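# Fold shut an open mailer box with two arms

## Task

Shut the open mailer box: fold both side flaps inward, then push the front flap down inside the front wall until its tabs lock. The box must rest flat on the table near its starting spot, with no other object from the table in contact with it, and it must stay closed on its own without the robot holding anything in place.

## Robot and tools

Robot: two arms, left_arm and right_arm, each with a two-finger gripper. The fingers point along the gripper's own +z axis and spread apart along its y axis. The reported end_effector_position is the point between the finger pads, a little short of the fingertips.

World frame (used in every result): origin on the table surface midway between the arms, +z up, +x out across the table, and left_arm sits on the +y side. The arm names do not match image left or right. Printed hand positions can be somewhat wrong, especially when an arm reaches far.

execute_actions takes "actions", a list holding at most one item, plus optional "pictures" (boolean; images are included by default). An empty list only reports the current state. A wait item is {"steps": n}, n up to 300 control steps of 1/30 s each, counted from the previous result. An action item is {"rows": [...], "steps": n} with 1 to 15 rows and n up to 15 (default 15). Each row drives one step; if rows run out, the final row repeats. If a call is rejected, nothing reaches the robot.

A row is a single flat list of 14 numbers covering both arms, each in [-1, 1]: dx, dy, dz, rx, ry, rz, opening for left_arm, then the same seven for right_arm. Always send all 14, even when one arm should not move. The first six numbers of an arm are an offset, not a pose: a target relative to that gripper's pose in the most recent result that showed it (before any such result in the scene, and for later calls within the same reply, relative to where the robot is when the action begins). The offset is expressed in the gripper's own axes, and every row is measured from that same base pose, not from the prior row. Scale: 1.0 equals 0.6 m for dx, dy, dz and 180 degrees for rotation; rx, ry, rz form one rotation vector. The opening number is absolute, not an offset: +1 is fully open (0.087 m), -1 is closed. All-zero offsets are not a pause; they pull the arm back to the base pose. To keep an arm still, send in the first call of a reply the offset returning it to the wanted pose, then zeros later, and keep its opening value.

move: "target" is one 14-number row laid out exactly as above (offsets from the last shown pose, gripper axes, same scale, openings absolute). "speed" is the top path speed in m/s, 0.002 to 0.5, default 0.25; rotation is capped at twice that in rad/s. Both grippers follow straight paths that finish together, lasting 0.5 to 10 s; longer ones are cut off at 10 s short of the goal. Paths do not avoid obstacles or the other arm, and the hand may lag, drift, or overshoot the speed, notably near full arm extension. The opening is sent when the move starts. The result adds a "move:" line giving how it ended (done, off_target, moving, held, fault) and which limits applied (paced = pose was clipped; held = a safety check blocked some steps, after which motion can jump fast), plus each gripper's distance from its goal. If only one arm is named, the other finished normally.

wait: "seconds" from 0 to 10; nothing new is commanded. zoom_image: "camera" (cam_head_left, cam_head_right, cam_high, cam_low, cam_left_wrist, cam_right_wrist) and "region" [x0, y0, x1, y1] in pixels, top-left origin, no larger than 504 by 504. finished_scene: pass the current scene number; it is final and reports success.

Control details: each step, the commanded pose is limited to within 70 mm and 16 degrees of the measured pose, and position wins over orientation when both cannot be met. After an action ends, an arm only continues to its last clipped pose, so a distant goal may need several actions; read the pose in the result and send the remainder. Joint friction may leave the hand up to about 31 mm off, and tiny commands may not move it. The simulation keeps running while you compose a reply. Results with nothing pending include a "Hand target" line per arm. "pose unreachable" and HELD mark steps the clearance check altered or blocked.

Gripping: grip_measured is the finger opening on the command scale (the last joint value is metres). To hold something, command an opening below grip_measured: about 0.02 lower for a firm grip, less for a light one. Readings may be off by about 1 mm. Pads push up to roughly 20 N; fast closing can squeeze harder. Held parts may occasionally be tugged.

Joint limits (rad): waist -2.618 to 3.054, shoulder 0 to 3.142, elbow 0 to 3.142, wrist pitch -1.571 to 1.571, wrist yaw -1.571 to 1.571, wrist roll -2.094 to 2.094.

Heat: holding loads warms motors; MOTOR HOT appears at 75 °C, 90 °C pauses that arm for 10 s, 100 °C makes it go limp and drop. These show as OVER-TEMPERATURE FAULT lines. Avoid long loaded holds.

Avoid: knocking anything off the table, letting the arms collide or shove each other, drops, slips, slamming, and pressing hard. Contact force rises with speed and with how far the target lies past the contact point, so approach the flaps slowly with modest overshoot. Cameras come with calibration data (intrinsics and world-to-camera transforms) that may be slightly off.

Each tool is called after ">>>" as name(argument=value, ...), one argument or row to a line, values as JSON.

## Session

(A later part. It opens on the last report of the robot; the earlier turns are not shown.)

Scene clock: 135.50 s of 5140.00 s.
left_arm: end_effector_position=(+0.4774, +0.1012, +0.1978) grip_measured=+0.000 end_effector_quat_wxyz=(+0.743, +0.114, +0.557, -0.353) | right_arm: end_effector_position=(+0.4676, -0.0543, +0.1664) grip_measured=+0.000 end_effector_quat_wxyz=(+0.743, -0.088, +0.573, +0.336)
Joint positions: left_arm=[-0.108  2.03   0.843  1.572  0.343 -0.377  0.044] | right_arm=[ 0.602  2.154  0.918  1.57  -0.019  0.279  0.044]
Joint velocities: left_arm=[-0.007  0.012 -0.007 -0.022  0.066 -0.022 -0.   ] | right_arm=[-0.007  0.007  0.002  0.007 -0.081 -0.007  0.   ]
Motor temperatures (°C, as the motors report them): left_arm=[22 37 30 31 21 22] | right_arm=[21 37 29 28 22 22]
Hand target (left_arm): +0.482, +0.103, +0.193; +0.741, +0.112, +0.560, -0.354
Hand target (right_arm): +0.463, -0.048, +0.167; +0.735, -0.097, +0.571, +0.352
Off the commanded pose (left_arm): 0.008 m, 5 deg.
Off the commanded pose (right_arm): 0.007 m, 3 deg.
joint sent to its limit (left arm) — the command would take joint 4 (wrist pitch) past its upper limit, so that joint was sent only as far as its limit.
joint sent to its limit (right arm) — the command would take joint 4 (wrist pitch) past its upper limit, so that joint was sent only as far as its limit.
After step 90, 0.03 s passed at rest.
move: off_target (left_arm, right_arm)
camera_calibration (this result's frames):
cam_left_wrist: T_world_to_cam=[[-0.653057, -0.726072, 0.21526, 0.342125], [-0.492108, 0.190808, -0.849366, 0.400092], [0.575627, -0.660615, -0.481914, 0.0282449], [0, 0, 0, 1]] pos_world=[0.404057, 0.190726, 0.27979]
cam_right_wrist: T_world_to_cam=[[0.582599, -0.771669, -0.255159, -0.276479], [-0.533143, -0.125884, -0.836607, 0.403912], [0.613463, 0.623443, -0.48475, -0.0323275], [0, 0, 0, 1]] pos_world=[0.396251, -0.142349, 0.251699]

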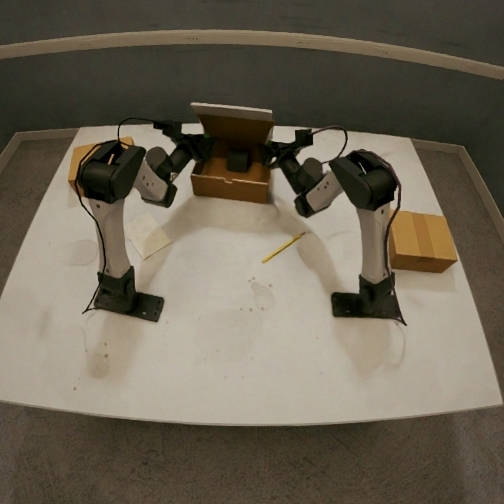

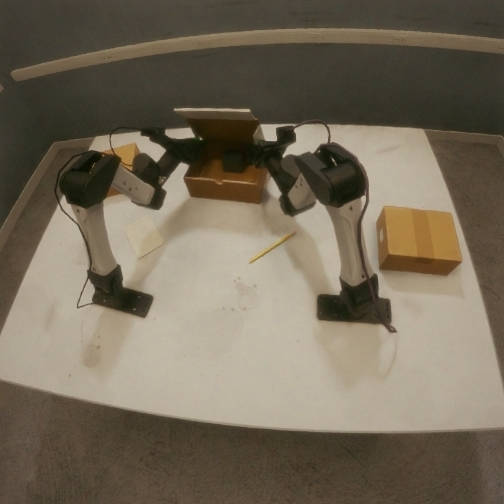

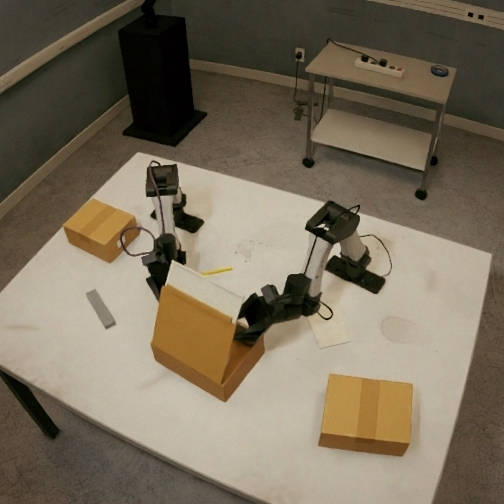

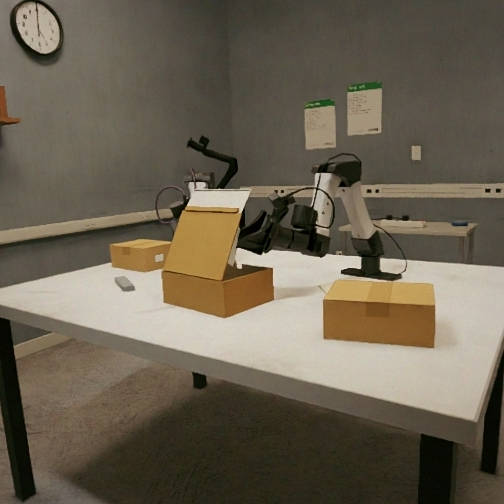

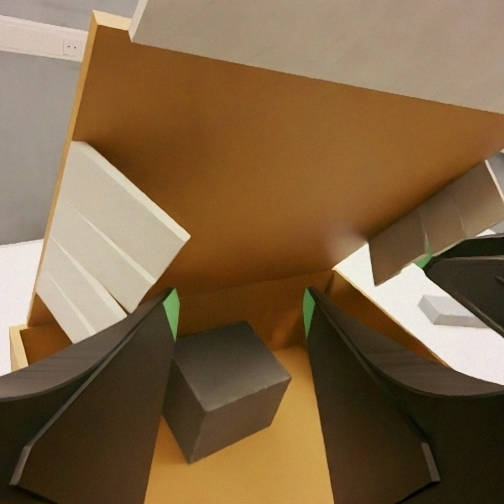

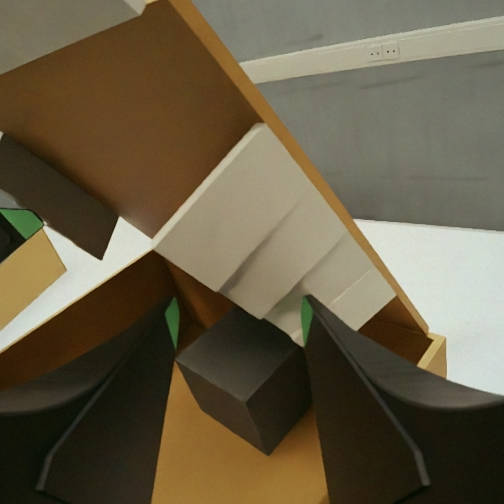

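>>> move(
  target=[0.055,-0.026,-0.064,0,0.12,0,0, 0.017,0.023,-0.048,0,0.12,0,0],
  speed=0.04,
)

>>> zoom_image(
  camera="cam_low",
  region=[140, 170, 320, 330],
)

Scene clock: 144.93 s of 5140.00 s.
left_arm: end_effector_position=(+0.4484, +0.0962, +0.1707) grip_measured=+0.000 end_effector_quat_wxyz=(+0.640, +0.178, +0.671, -0.329) | right_arm: end_effector_position=(+0.4387, -0.0525, +0.1418) grip_measured=+0.000 end_effector_quat_wxyz=(+0.618, -0.146, +0.705, +0.316)
Joint positions: left_arm=[-0.108  1.777  0.798  1.019  0.458 -0.233  0.044] | right_arm=[ 0.601  1.878  0.876  0.964 -0.12   0.265  0.044]
Joint velocities: left_arm=[-0.017 -0.007 -0.002  0.066  0.022  0.022 -0.   ] | right_arm=[-0.007 -0.017 -0.002 -0.051  0.022 -0.022 -0.001]
Motor temperatures (°C, as the motors report them): left_arm=[22 37 30 31 21 22] | right_arm=[21 37 29 29 22 22]
Hand target (left_arm): +0.443, +0.098, +0.159; +0.625, +0.179, +0.685, -0.329
Hand target (right_arm): +0.437, -0.055, +0.150; +0.622, -0.150, +0.701, +0.316
Off the commanded pose (left_arm): 0.014 m, 2 deg.
Off the commanded pose (right_arm): 0.010 m, 1 deg.
After step 90, 1.30 s passed at rest.
move: off_target (left_arm)
camera_calibration (this result's frames):
cam_left_wrist: T_world_to_cam=[[-0.664242, -0.718628, 0.205804, 0.331317], [-0.644034, 0.410406, -0.645591, 0.375976], [0.379477, -0.561374, -0.73543, 0.150346], [0, 0, 0, 1]] pos_world=[0.405163, 0.168191, 0.285109]
cam_right_wrist: T_world_to_cam=[[0.581163, -0.771364, -0.259321, -0.263248], [-0.726425, -0.348093, -0.592568, 0.406717], [0.366818, 0.532756, -0.762637, 0.115166], [0, 0, 0, 1]] pos_world=[0.406195, -0.12284, 0.260572]

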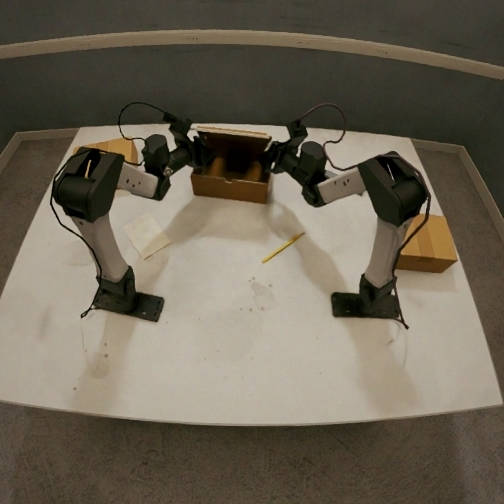

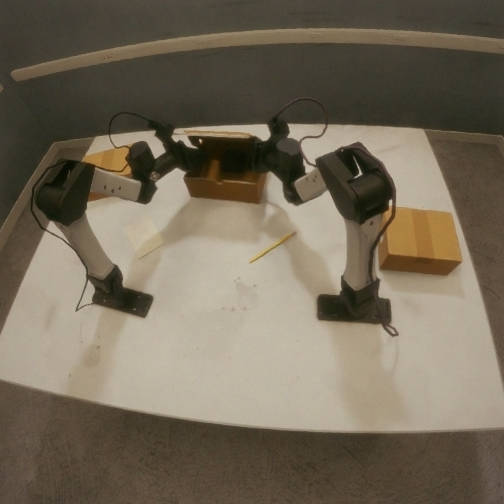

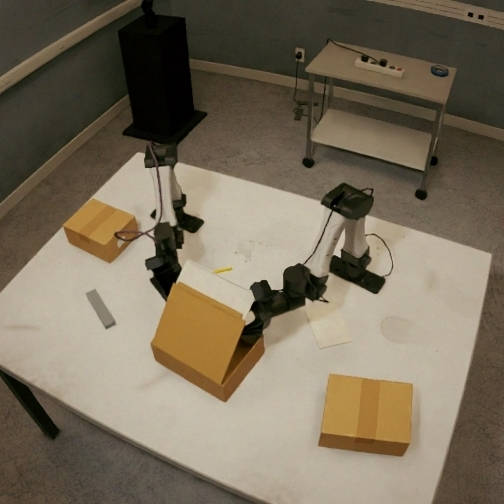

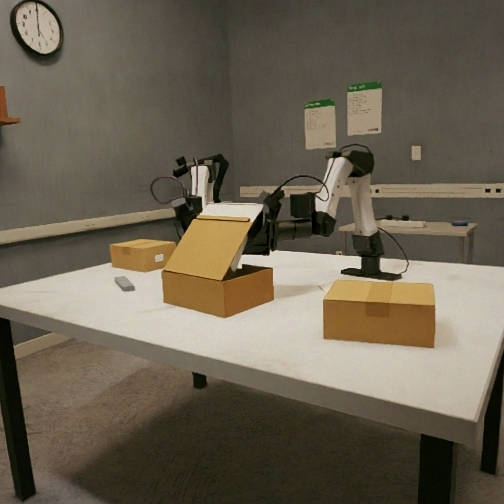

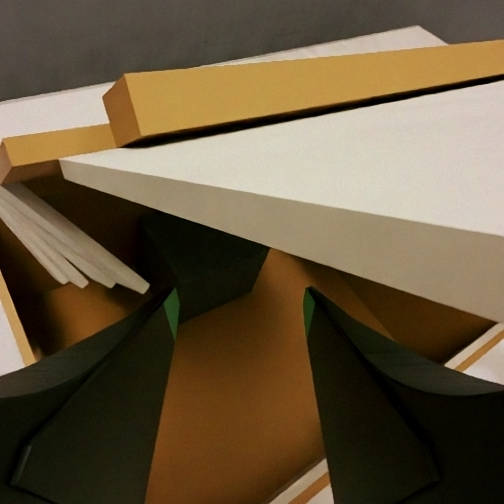

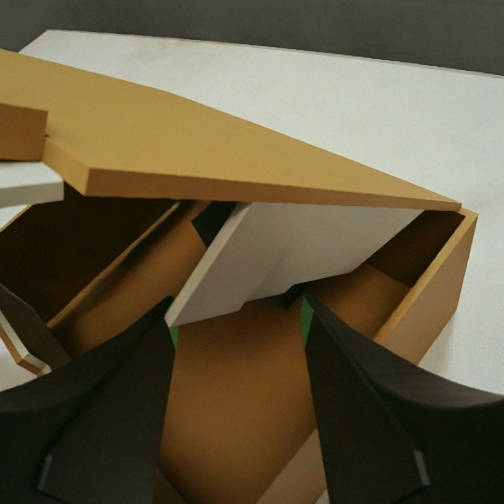

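Region (140, 170, 320, 330) of cam_low's 504x504 image, scaled by 2.800, with more detail than that image has.

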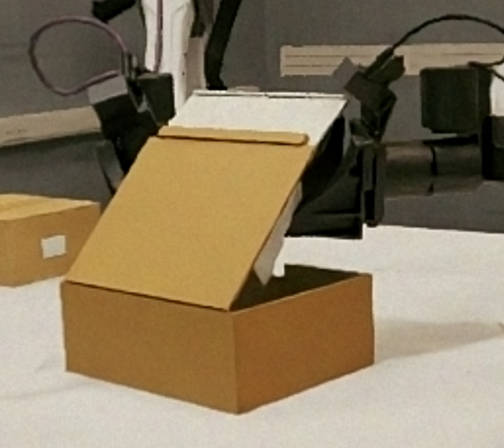

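>>> move(
  target=[0,0,-0.15,0,0,0,-1, 0,0,0,0,0,0,0],
  speed=0.08,
)

>>> zoom_image(
  camera="cam_low",
  region=[140, 170, 320, 330],
)

Scene clock: 147.93 s of 5140.00 s.
left_arm: end_effector_position=(+0.3864, +0.1529, +0.1731) grip_measured=-1.000 end_effector_quat_wxyz=(+0.644, +0.182, +0.668, -0.326) | right_arm: end_effector_position=(+0.4387, -0.0525, +0.1414) grip_measured=+0.000 end_effector_quat_wxyz=(+0.617, -0.146, +0.706, +0.316)
Joint positions: left_arm=[ 0.035  1.517  0.513  1.056  0.601 -0.233  0.   ] | right_arm=[ 0.601  1.878  0.876  0.962 -0.12   0.265  0.044]
Joint velocities: left_arm=[ 0.012 -0.007  0.002 -0.007 -0.066 -0.066  0.   ] | right_arm=[ 0.012  0.012 -0.002 -0.095 -0.007  0.037 -0.   ]
Motor temperatures (°C, as the motors report them): left_arm=[22 37 30 31 21 22] | right_arm=[21 37 29 29 22 22]
Hand target (left_arm): +0.381, +0.156, +0.168; +0.640, +0.179, +0.671, -0.328
Hand target (right_arm): +0.439, -0.052, +0.142; +0.618, -0.146, +0.705, +0.316
Off the commanded pose (left_arm): 0.008 m, 1 deg.
Off the commanded pose (right_arm): 0.000 m, 0 deg.
move: done
camera_calibration (this result's frames):
cam_left_wrist: T_world_to_cam=[[-0.66688, -0.719387, 0.194305, 0.333528], [-0.6359, 0.413472, -0.651669, 0.311767], [0.388463, -0.558144, -0.733193, 0.203116], [0, 0, 0, 1]] pos_world=[0.341772, 0.224397, 0.287286]
cam_right_wrist: T_world_to_cam=[[0.580827, -0.771573, -0.259452, -0.263183], [-0.727192, -0.34857, -0.591346, 0.406573], [0.365829, 0.532141, -0.763541, 0.115455], [0, 0, 0, 1]] pos_world=[0.406284, -0.122784, 0.260296]

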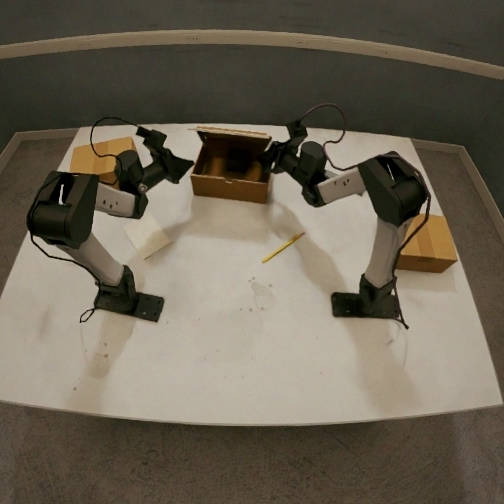

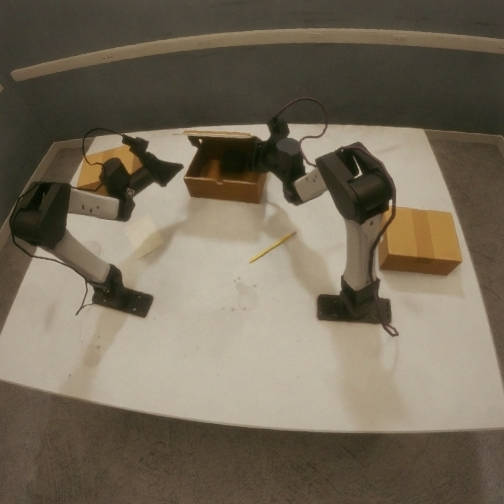

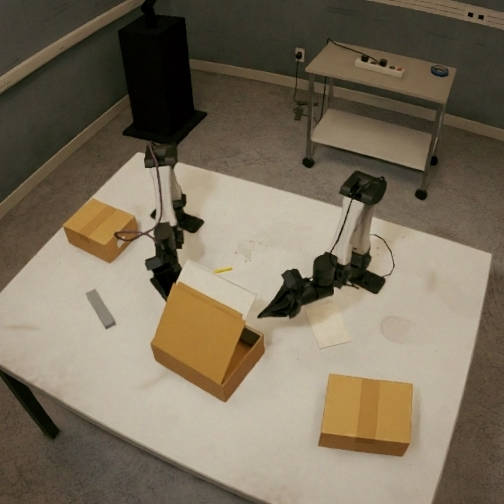

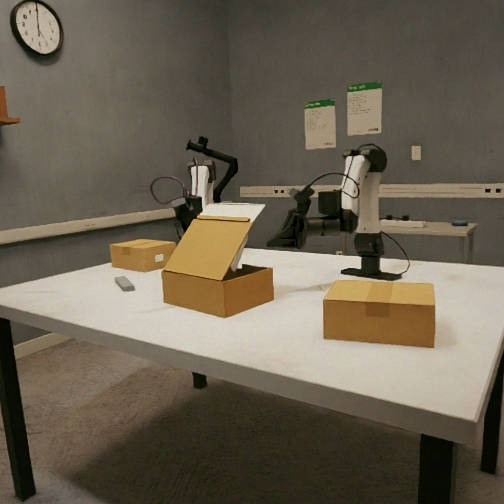

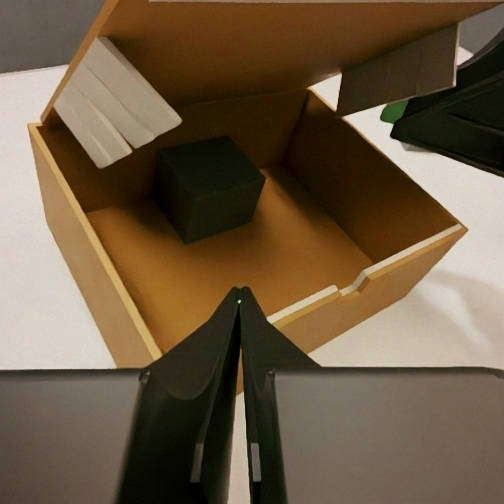

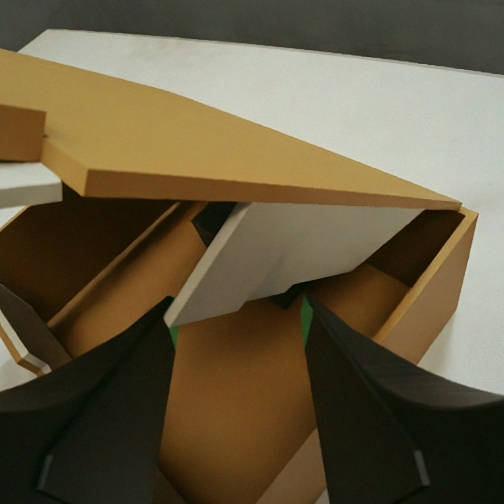

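Region (140, 170, 320, 330) of cam_low's 504x504 image, scaled by 2.800, with more detail than that image has.

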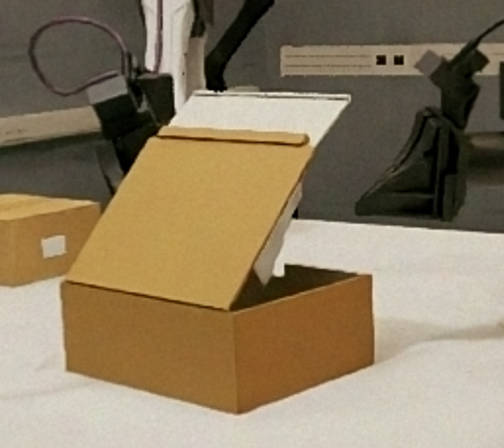

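>>> move(
  target=[-0.229,-0.045,0.01,0,0,0,-1, 0,0,0,0,0,0,0],
  speed=0.2,
)

>>> move(
  target=[0.026,-0.108,0.1,0,0,0,-1, 0,0,0,0,0,0,0],
  speed=0.2,
)

>>> move(
  target=[0.18,0.035,-0.007,0,0,0,-1, 0,0,0,0,0,0,0],
  speed=0.05,
)

Scene clock: 156.27 s of 5140.00 s.
left_arm: end_effector_position=(+0.3868, +0.1519, +0.3135) grip_measured=-1.000 end_effector_quat_wxyz=(+0.647, +0.183, +0.662, -0.329) | right_arm: end_effector_position=(+0.4387, -0.0525, +0.1414) grip_measured=+0.000 end_effector_quat_wxyz=(+0.617, -0.146, +0.706, +0.316)
Joint positions: left_arm=[ 0.035  1.254  0.915  0.406  0.607 -0.239  0.   ] | right_arm=[ 0.601  1.878  0.876  0.962 -0.12   0.265  0.044]
Joint velocities: left_arm=[-0.002 -0.017 -0.012 -0.037  0.066  0.051  0.   ] | right_arm=[ 0.007 -0.007  0.002 -0.037 -0.081 -0.066 -0.   ]
Motor temperatures (°C, as the motors report them): left_arm=[22 35 30 31 21 22] | right_arm=[21 36 29 30 22 22]
Hand target (left_arm): +0.388, +0.156, +0.314; +0.644, +0.182, +0.667, -0.326
Hand target (right_arm): +0.439, -0.053, +0.141; +0.617, -0.146, +0.706, +0.316
Off the commanded pose (left_arm): 0.002 m, 1 deg.
Off the commanded pose (right_arm): 0.000 m, 0 deg.
After step 90, 3.87 s passed at rest.
move: done
camera_calibration (this result's frames):
cam_left_wrist: T_world_to_cam=[[-0.673159, -0.714329, 0.191287, 0.308424], [-0.625971, 0.412701, -0.661693, 0.403364], [0.393722, -0.565165, -0.724963, 0.301731], [0, 0, 0, 1]] pos_world=[0.341315, 0.224375, 0.426649]
cam_right_wrist: T_world_to_cam=[[0.580827, -0.771573, -0.259452, -0.263183], [-0.727192, -0.34857, -0.591346, 0.406573], [0.365829, 0.532141, -0.763541, 0.115455], [0, 0, 0, 1]] pos_world=[0.406284, -0.122784, 0.260296]

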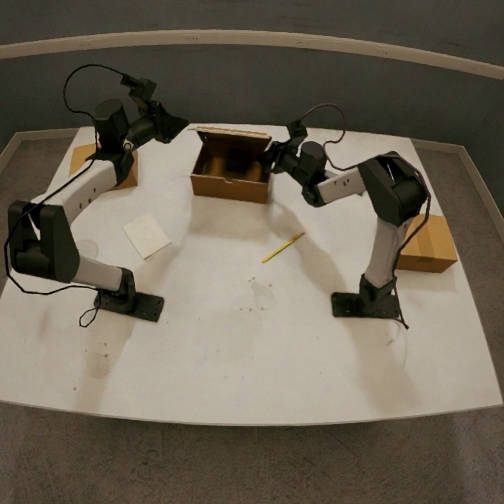

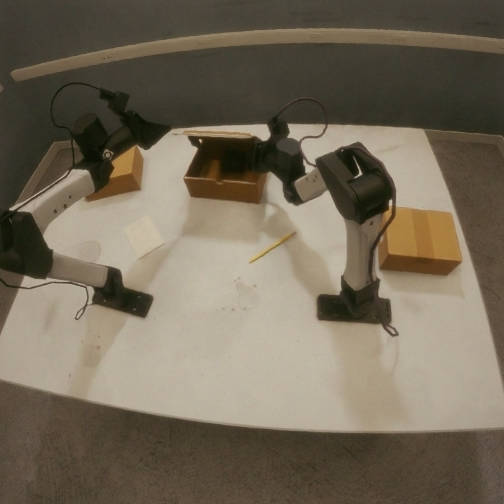

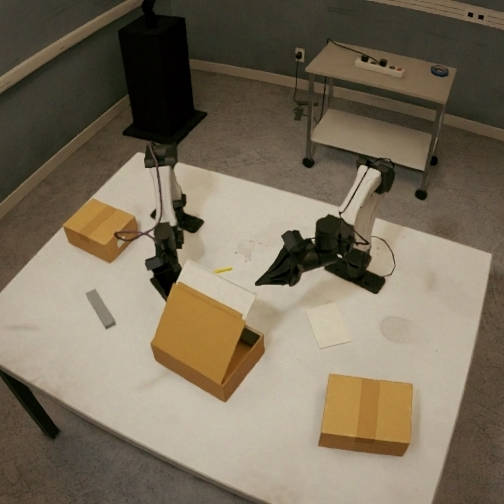

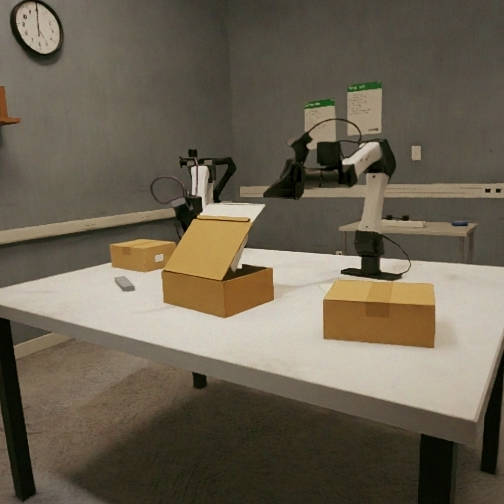

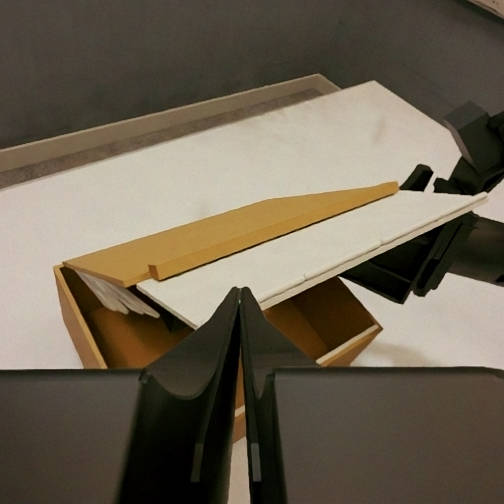

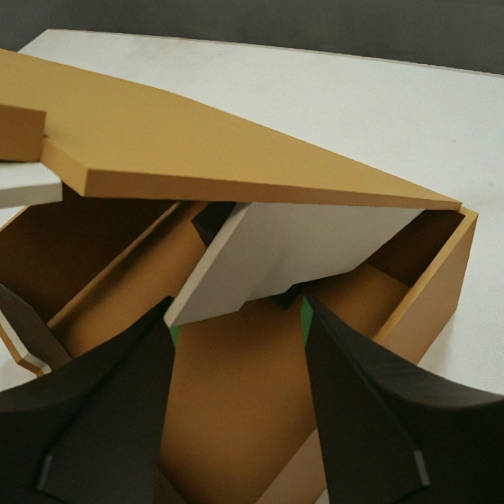

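Scene clock: 157.33 s of 5140.00 s.
left_arm: end_effector_position=(+0.3835, +0.0658, +0.3149) grip_measured=-1.000 end_effector_quat_wxyz=(+0.645, +0.179, +0.663, -0.334) | right_arm: end_effector_position=(+0.4387, -0.0525, +0.1414) grip_measured=+0.000 end_effector_quat_wxyz=(+0.617, -0.146, +0.706, +0.316)
Joint positions: left_arm=[-0.269  1.341  0.985  0.414  0.305 -0.232  0.   ] | right_arm=[ 0.601  1.878  0.876  0.962 -0.12   0.265  0.044]
Joint velocities: left_arm=[-0.022  0.002  0.002  0.037 -0.037 -0.022  0.   ] | right_arm=[ 0.002 -0.017  0.012 -0.007  0.051  0.022  0.001]
Motor temperatures (°C, as the motors report them): left_arm=[22 35 30 32 21 22] | right_arm=[21 36 29 30 22 22]
Hand target (left_arm): +0.387, +0.063, +0.316; +0.647, +0.180, +0.662, -0.333
Hand target (right_arm): +0.439, -0.053, +0.141; +0.617, -0.146, +0.706, +0.316
Off the commanded pose (left_arm): 0.004 m, 1 deg.
Off the commanded pose (right_arm): 0.000 m, 0 deg.
move: done
camera_calibration (this result's frames):
cam_left_wrist: T_world_to_cam=[[-0.673044, -0.710663, 0.204865, 0.239855], [-0.631211, 0.407568, -0.659895, 0.439535], [0.385466, -0.573451, -0.72289, 0.258409], [0, 0, 0, 1]] pos_world=[0.339265, 0.139501, 0.42771]
cam_right_wrist: T_world_to_cam=[[0.580827, -0.771573, -0.259452, -0.263183], [-0.727192, -0.34857, -0.591346, 0.406573], [0.365829, 0.532141, -0.763541, 0.115455], [0, 0, 0, 1]] pos_world=[0.406284, -0.122784, 0.260296]

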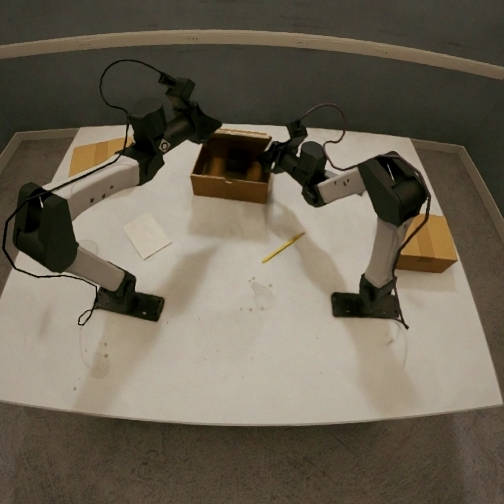

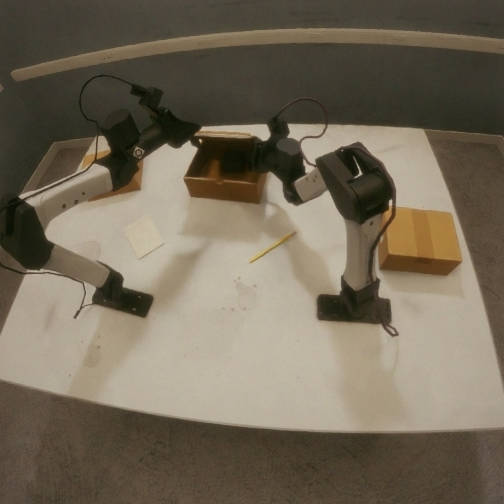

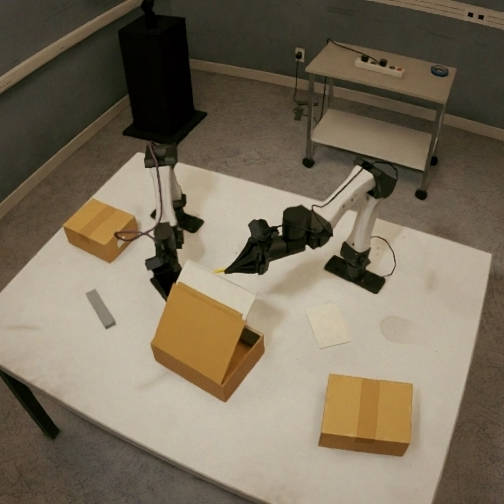

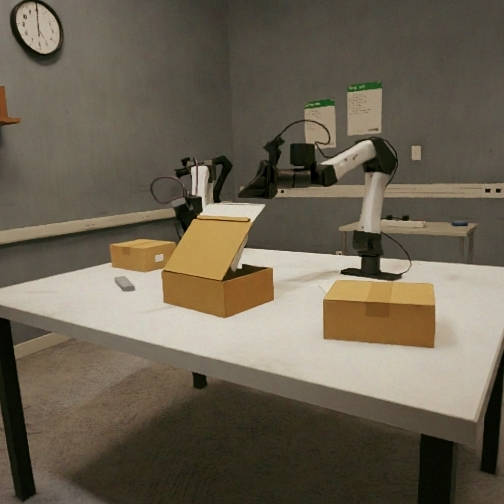

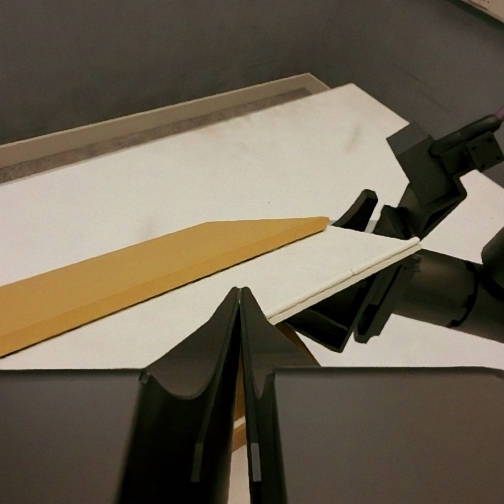

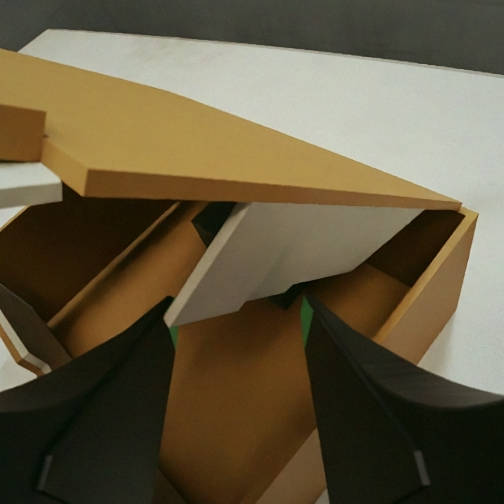

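Scene clock: 160.07 s of 5140.00 s.
left_arm: end_effector_position=(+0.3858, +0.0640, +0.2215) grip_measured=-1.000 end_effector_quat_wxyz=(+0.658, +0.178, +0.650, -0.335) | right_arm: end_effector_position=(+0.4387, -0.0525, +0.1414) grip_measured=+0.000 end_effector_quat_wxyz=(+0.617, -0.146, +0.706, +0.316)
Joint positions: left_arm=[-0.274  1.498  0.681  0.911  0.295 -0.232  0.   ] | right_arm=[ 0.601  1.878  0.876  0.962 -0.12   0.265  0.044]
Joint velocities: left_arm=[-0.012 -0.002 -0.022 -0.095  0.051  0.081  0.   ] | right_arm=[ 0.002 -0.012  0.012 -0.081  0.066  0.007 -0.   ]
Motor temperatures (°C, as the motors report them): left_arm=[22 35 30 32 21 22] | right_arm=[21 36 29 30 22 22]
Hand target (left_arm): +0.382, +0.061, +0.204; +0.645, +0.179, +0.664, -0.335
Hand target (right_arm): +0.439, -0.053, +0.141; +0.617, -0.146, +0.706, +0.316
Off the commanded pose (left_arm): 0.017 m, 2 deg.
Off the commanded pose (right_arm): 0.000 m, 0 deg.
move: off_target (left_arm)
camera_calibration (this result's frames):
cam_left_wrist: T_world_to_cam=[[-0.676363, -0.710493, 0.194248, 0.262854], [-0.610924, 0.393808, -0.686795, 0.379138], [0.411467, -0.583193, -0.700414, 0.174604], [0, 0, 0, 1]] pos_world=[0.337565, 0.139276, 0.331626]
cam_right_wrist: T_world_to_cam=[[0.580827, -0.771573, -0.259452, -0.263183], [-0.727192, -0.34857, -0.591346, 0.406573], [0.365829, 0.532141, -0.763541, 0.115455], [0, 0, 0, 1]] pos_world=[0.406284, -0.122784, 0.260296]

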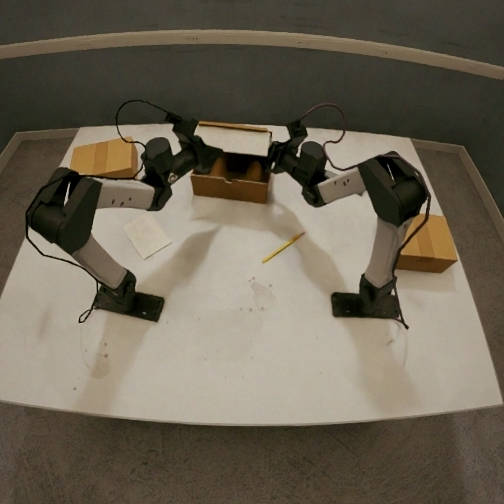

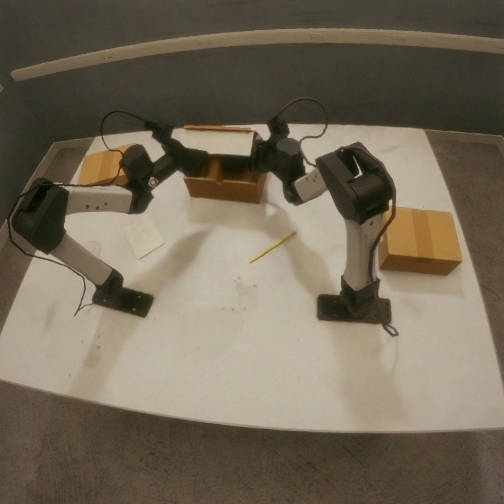

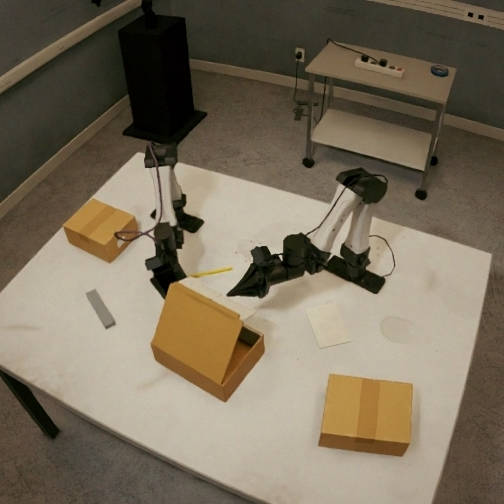

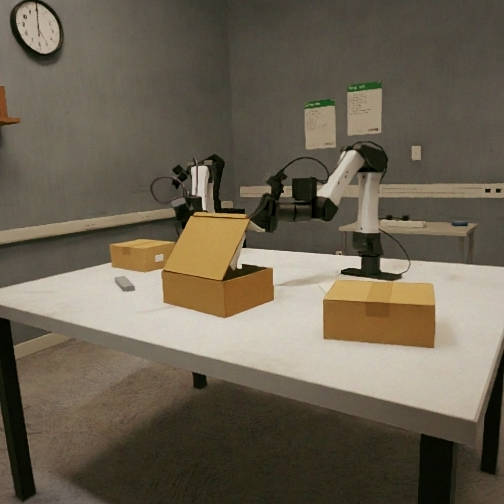

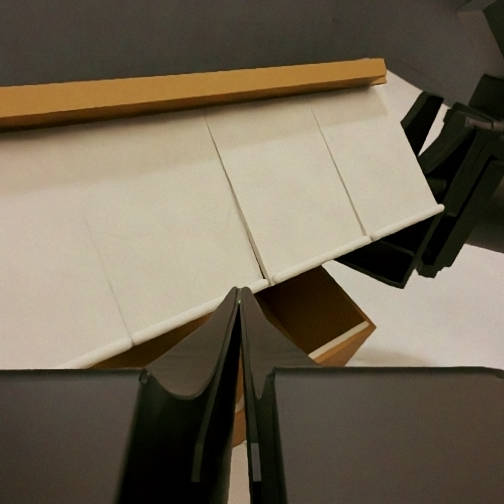

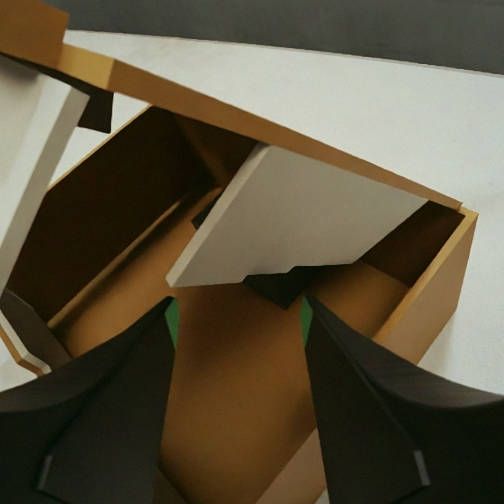

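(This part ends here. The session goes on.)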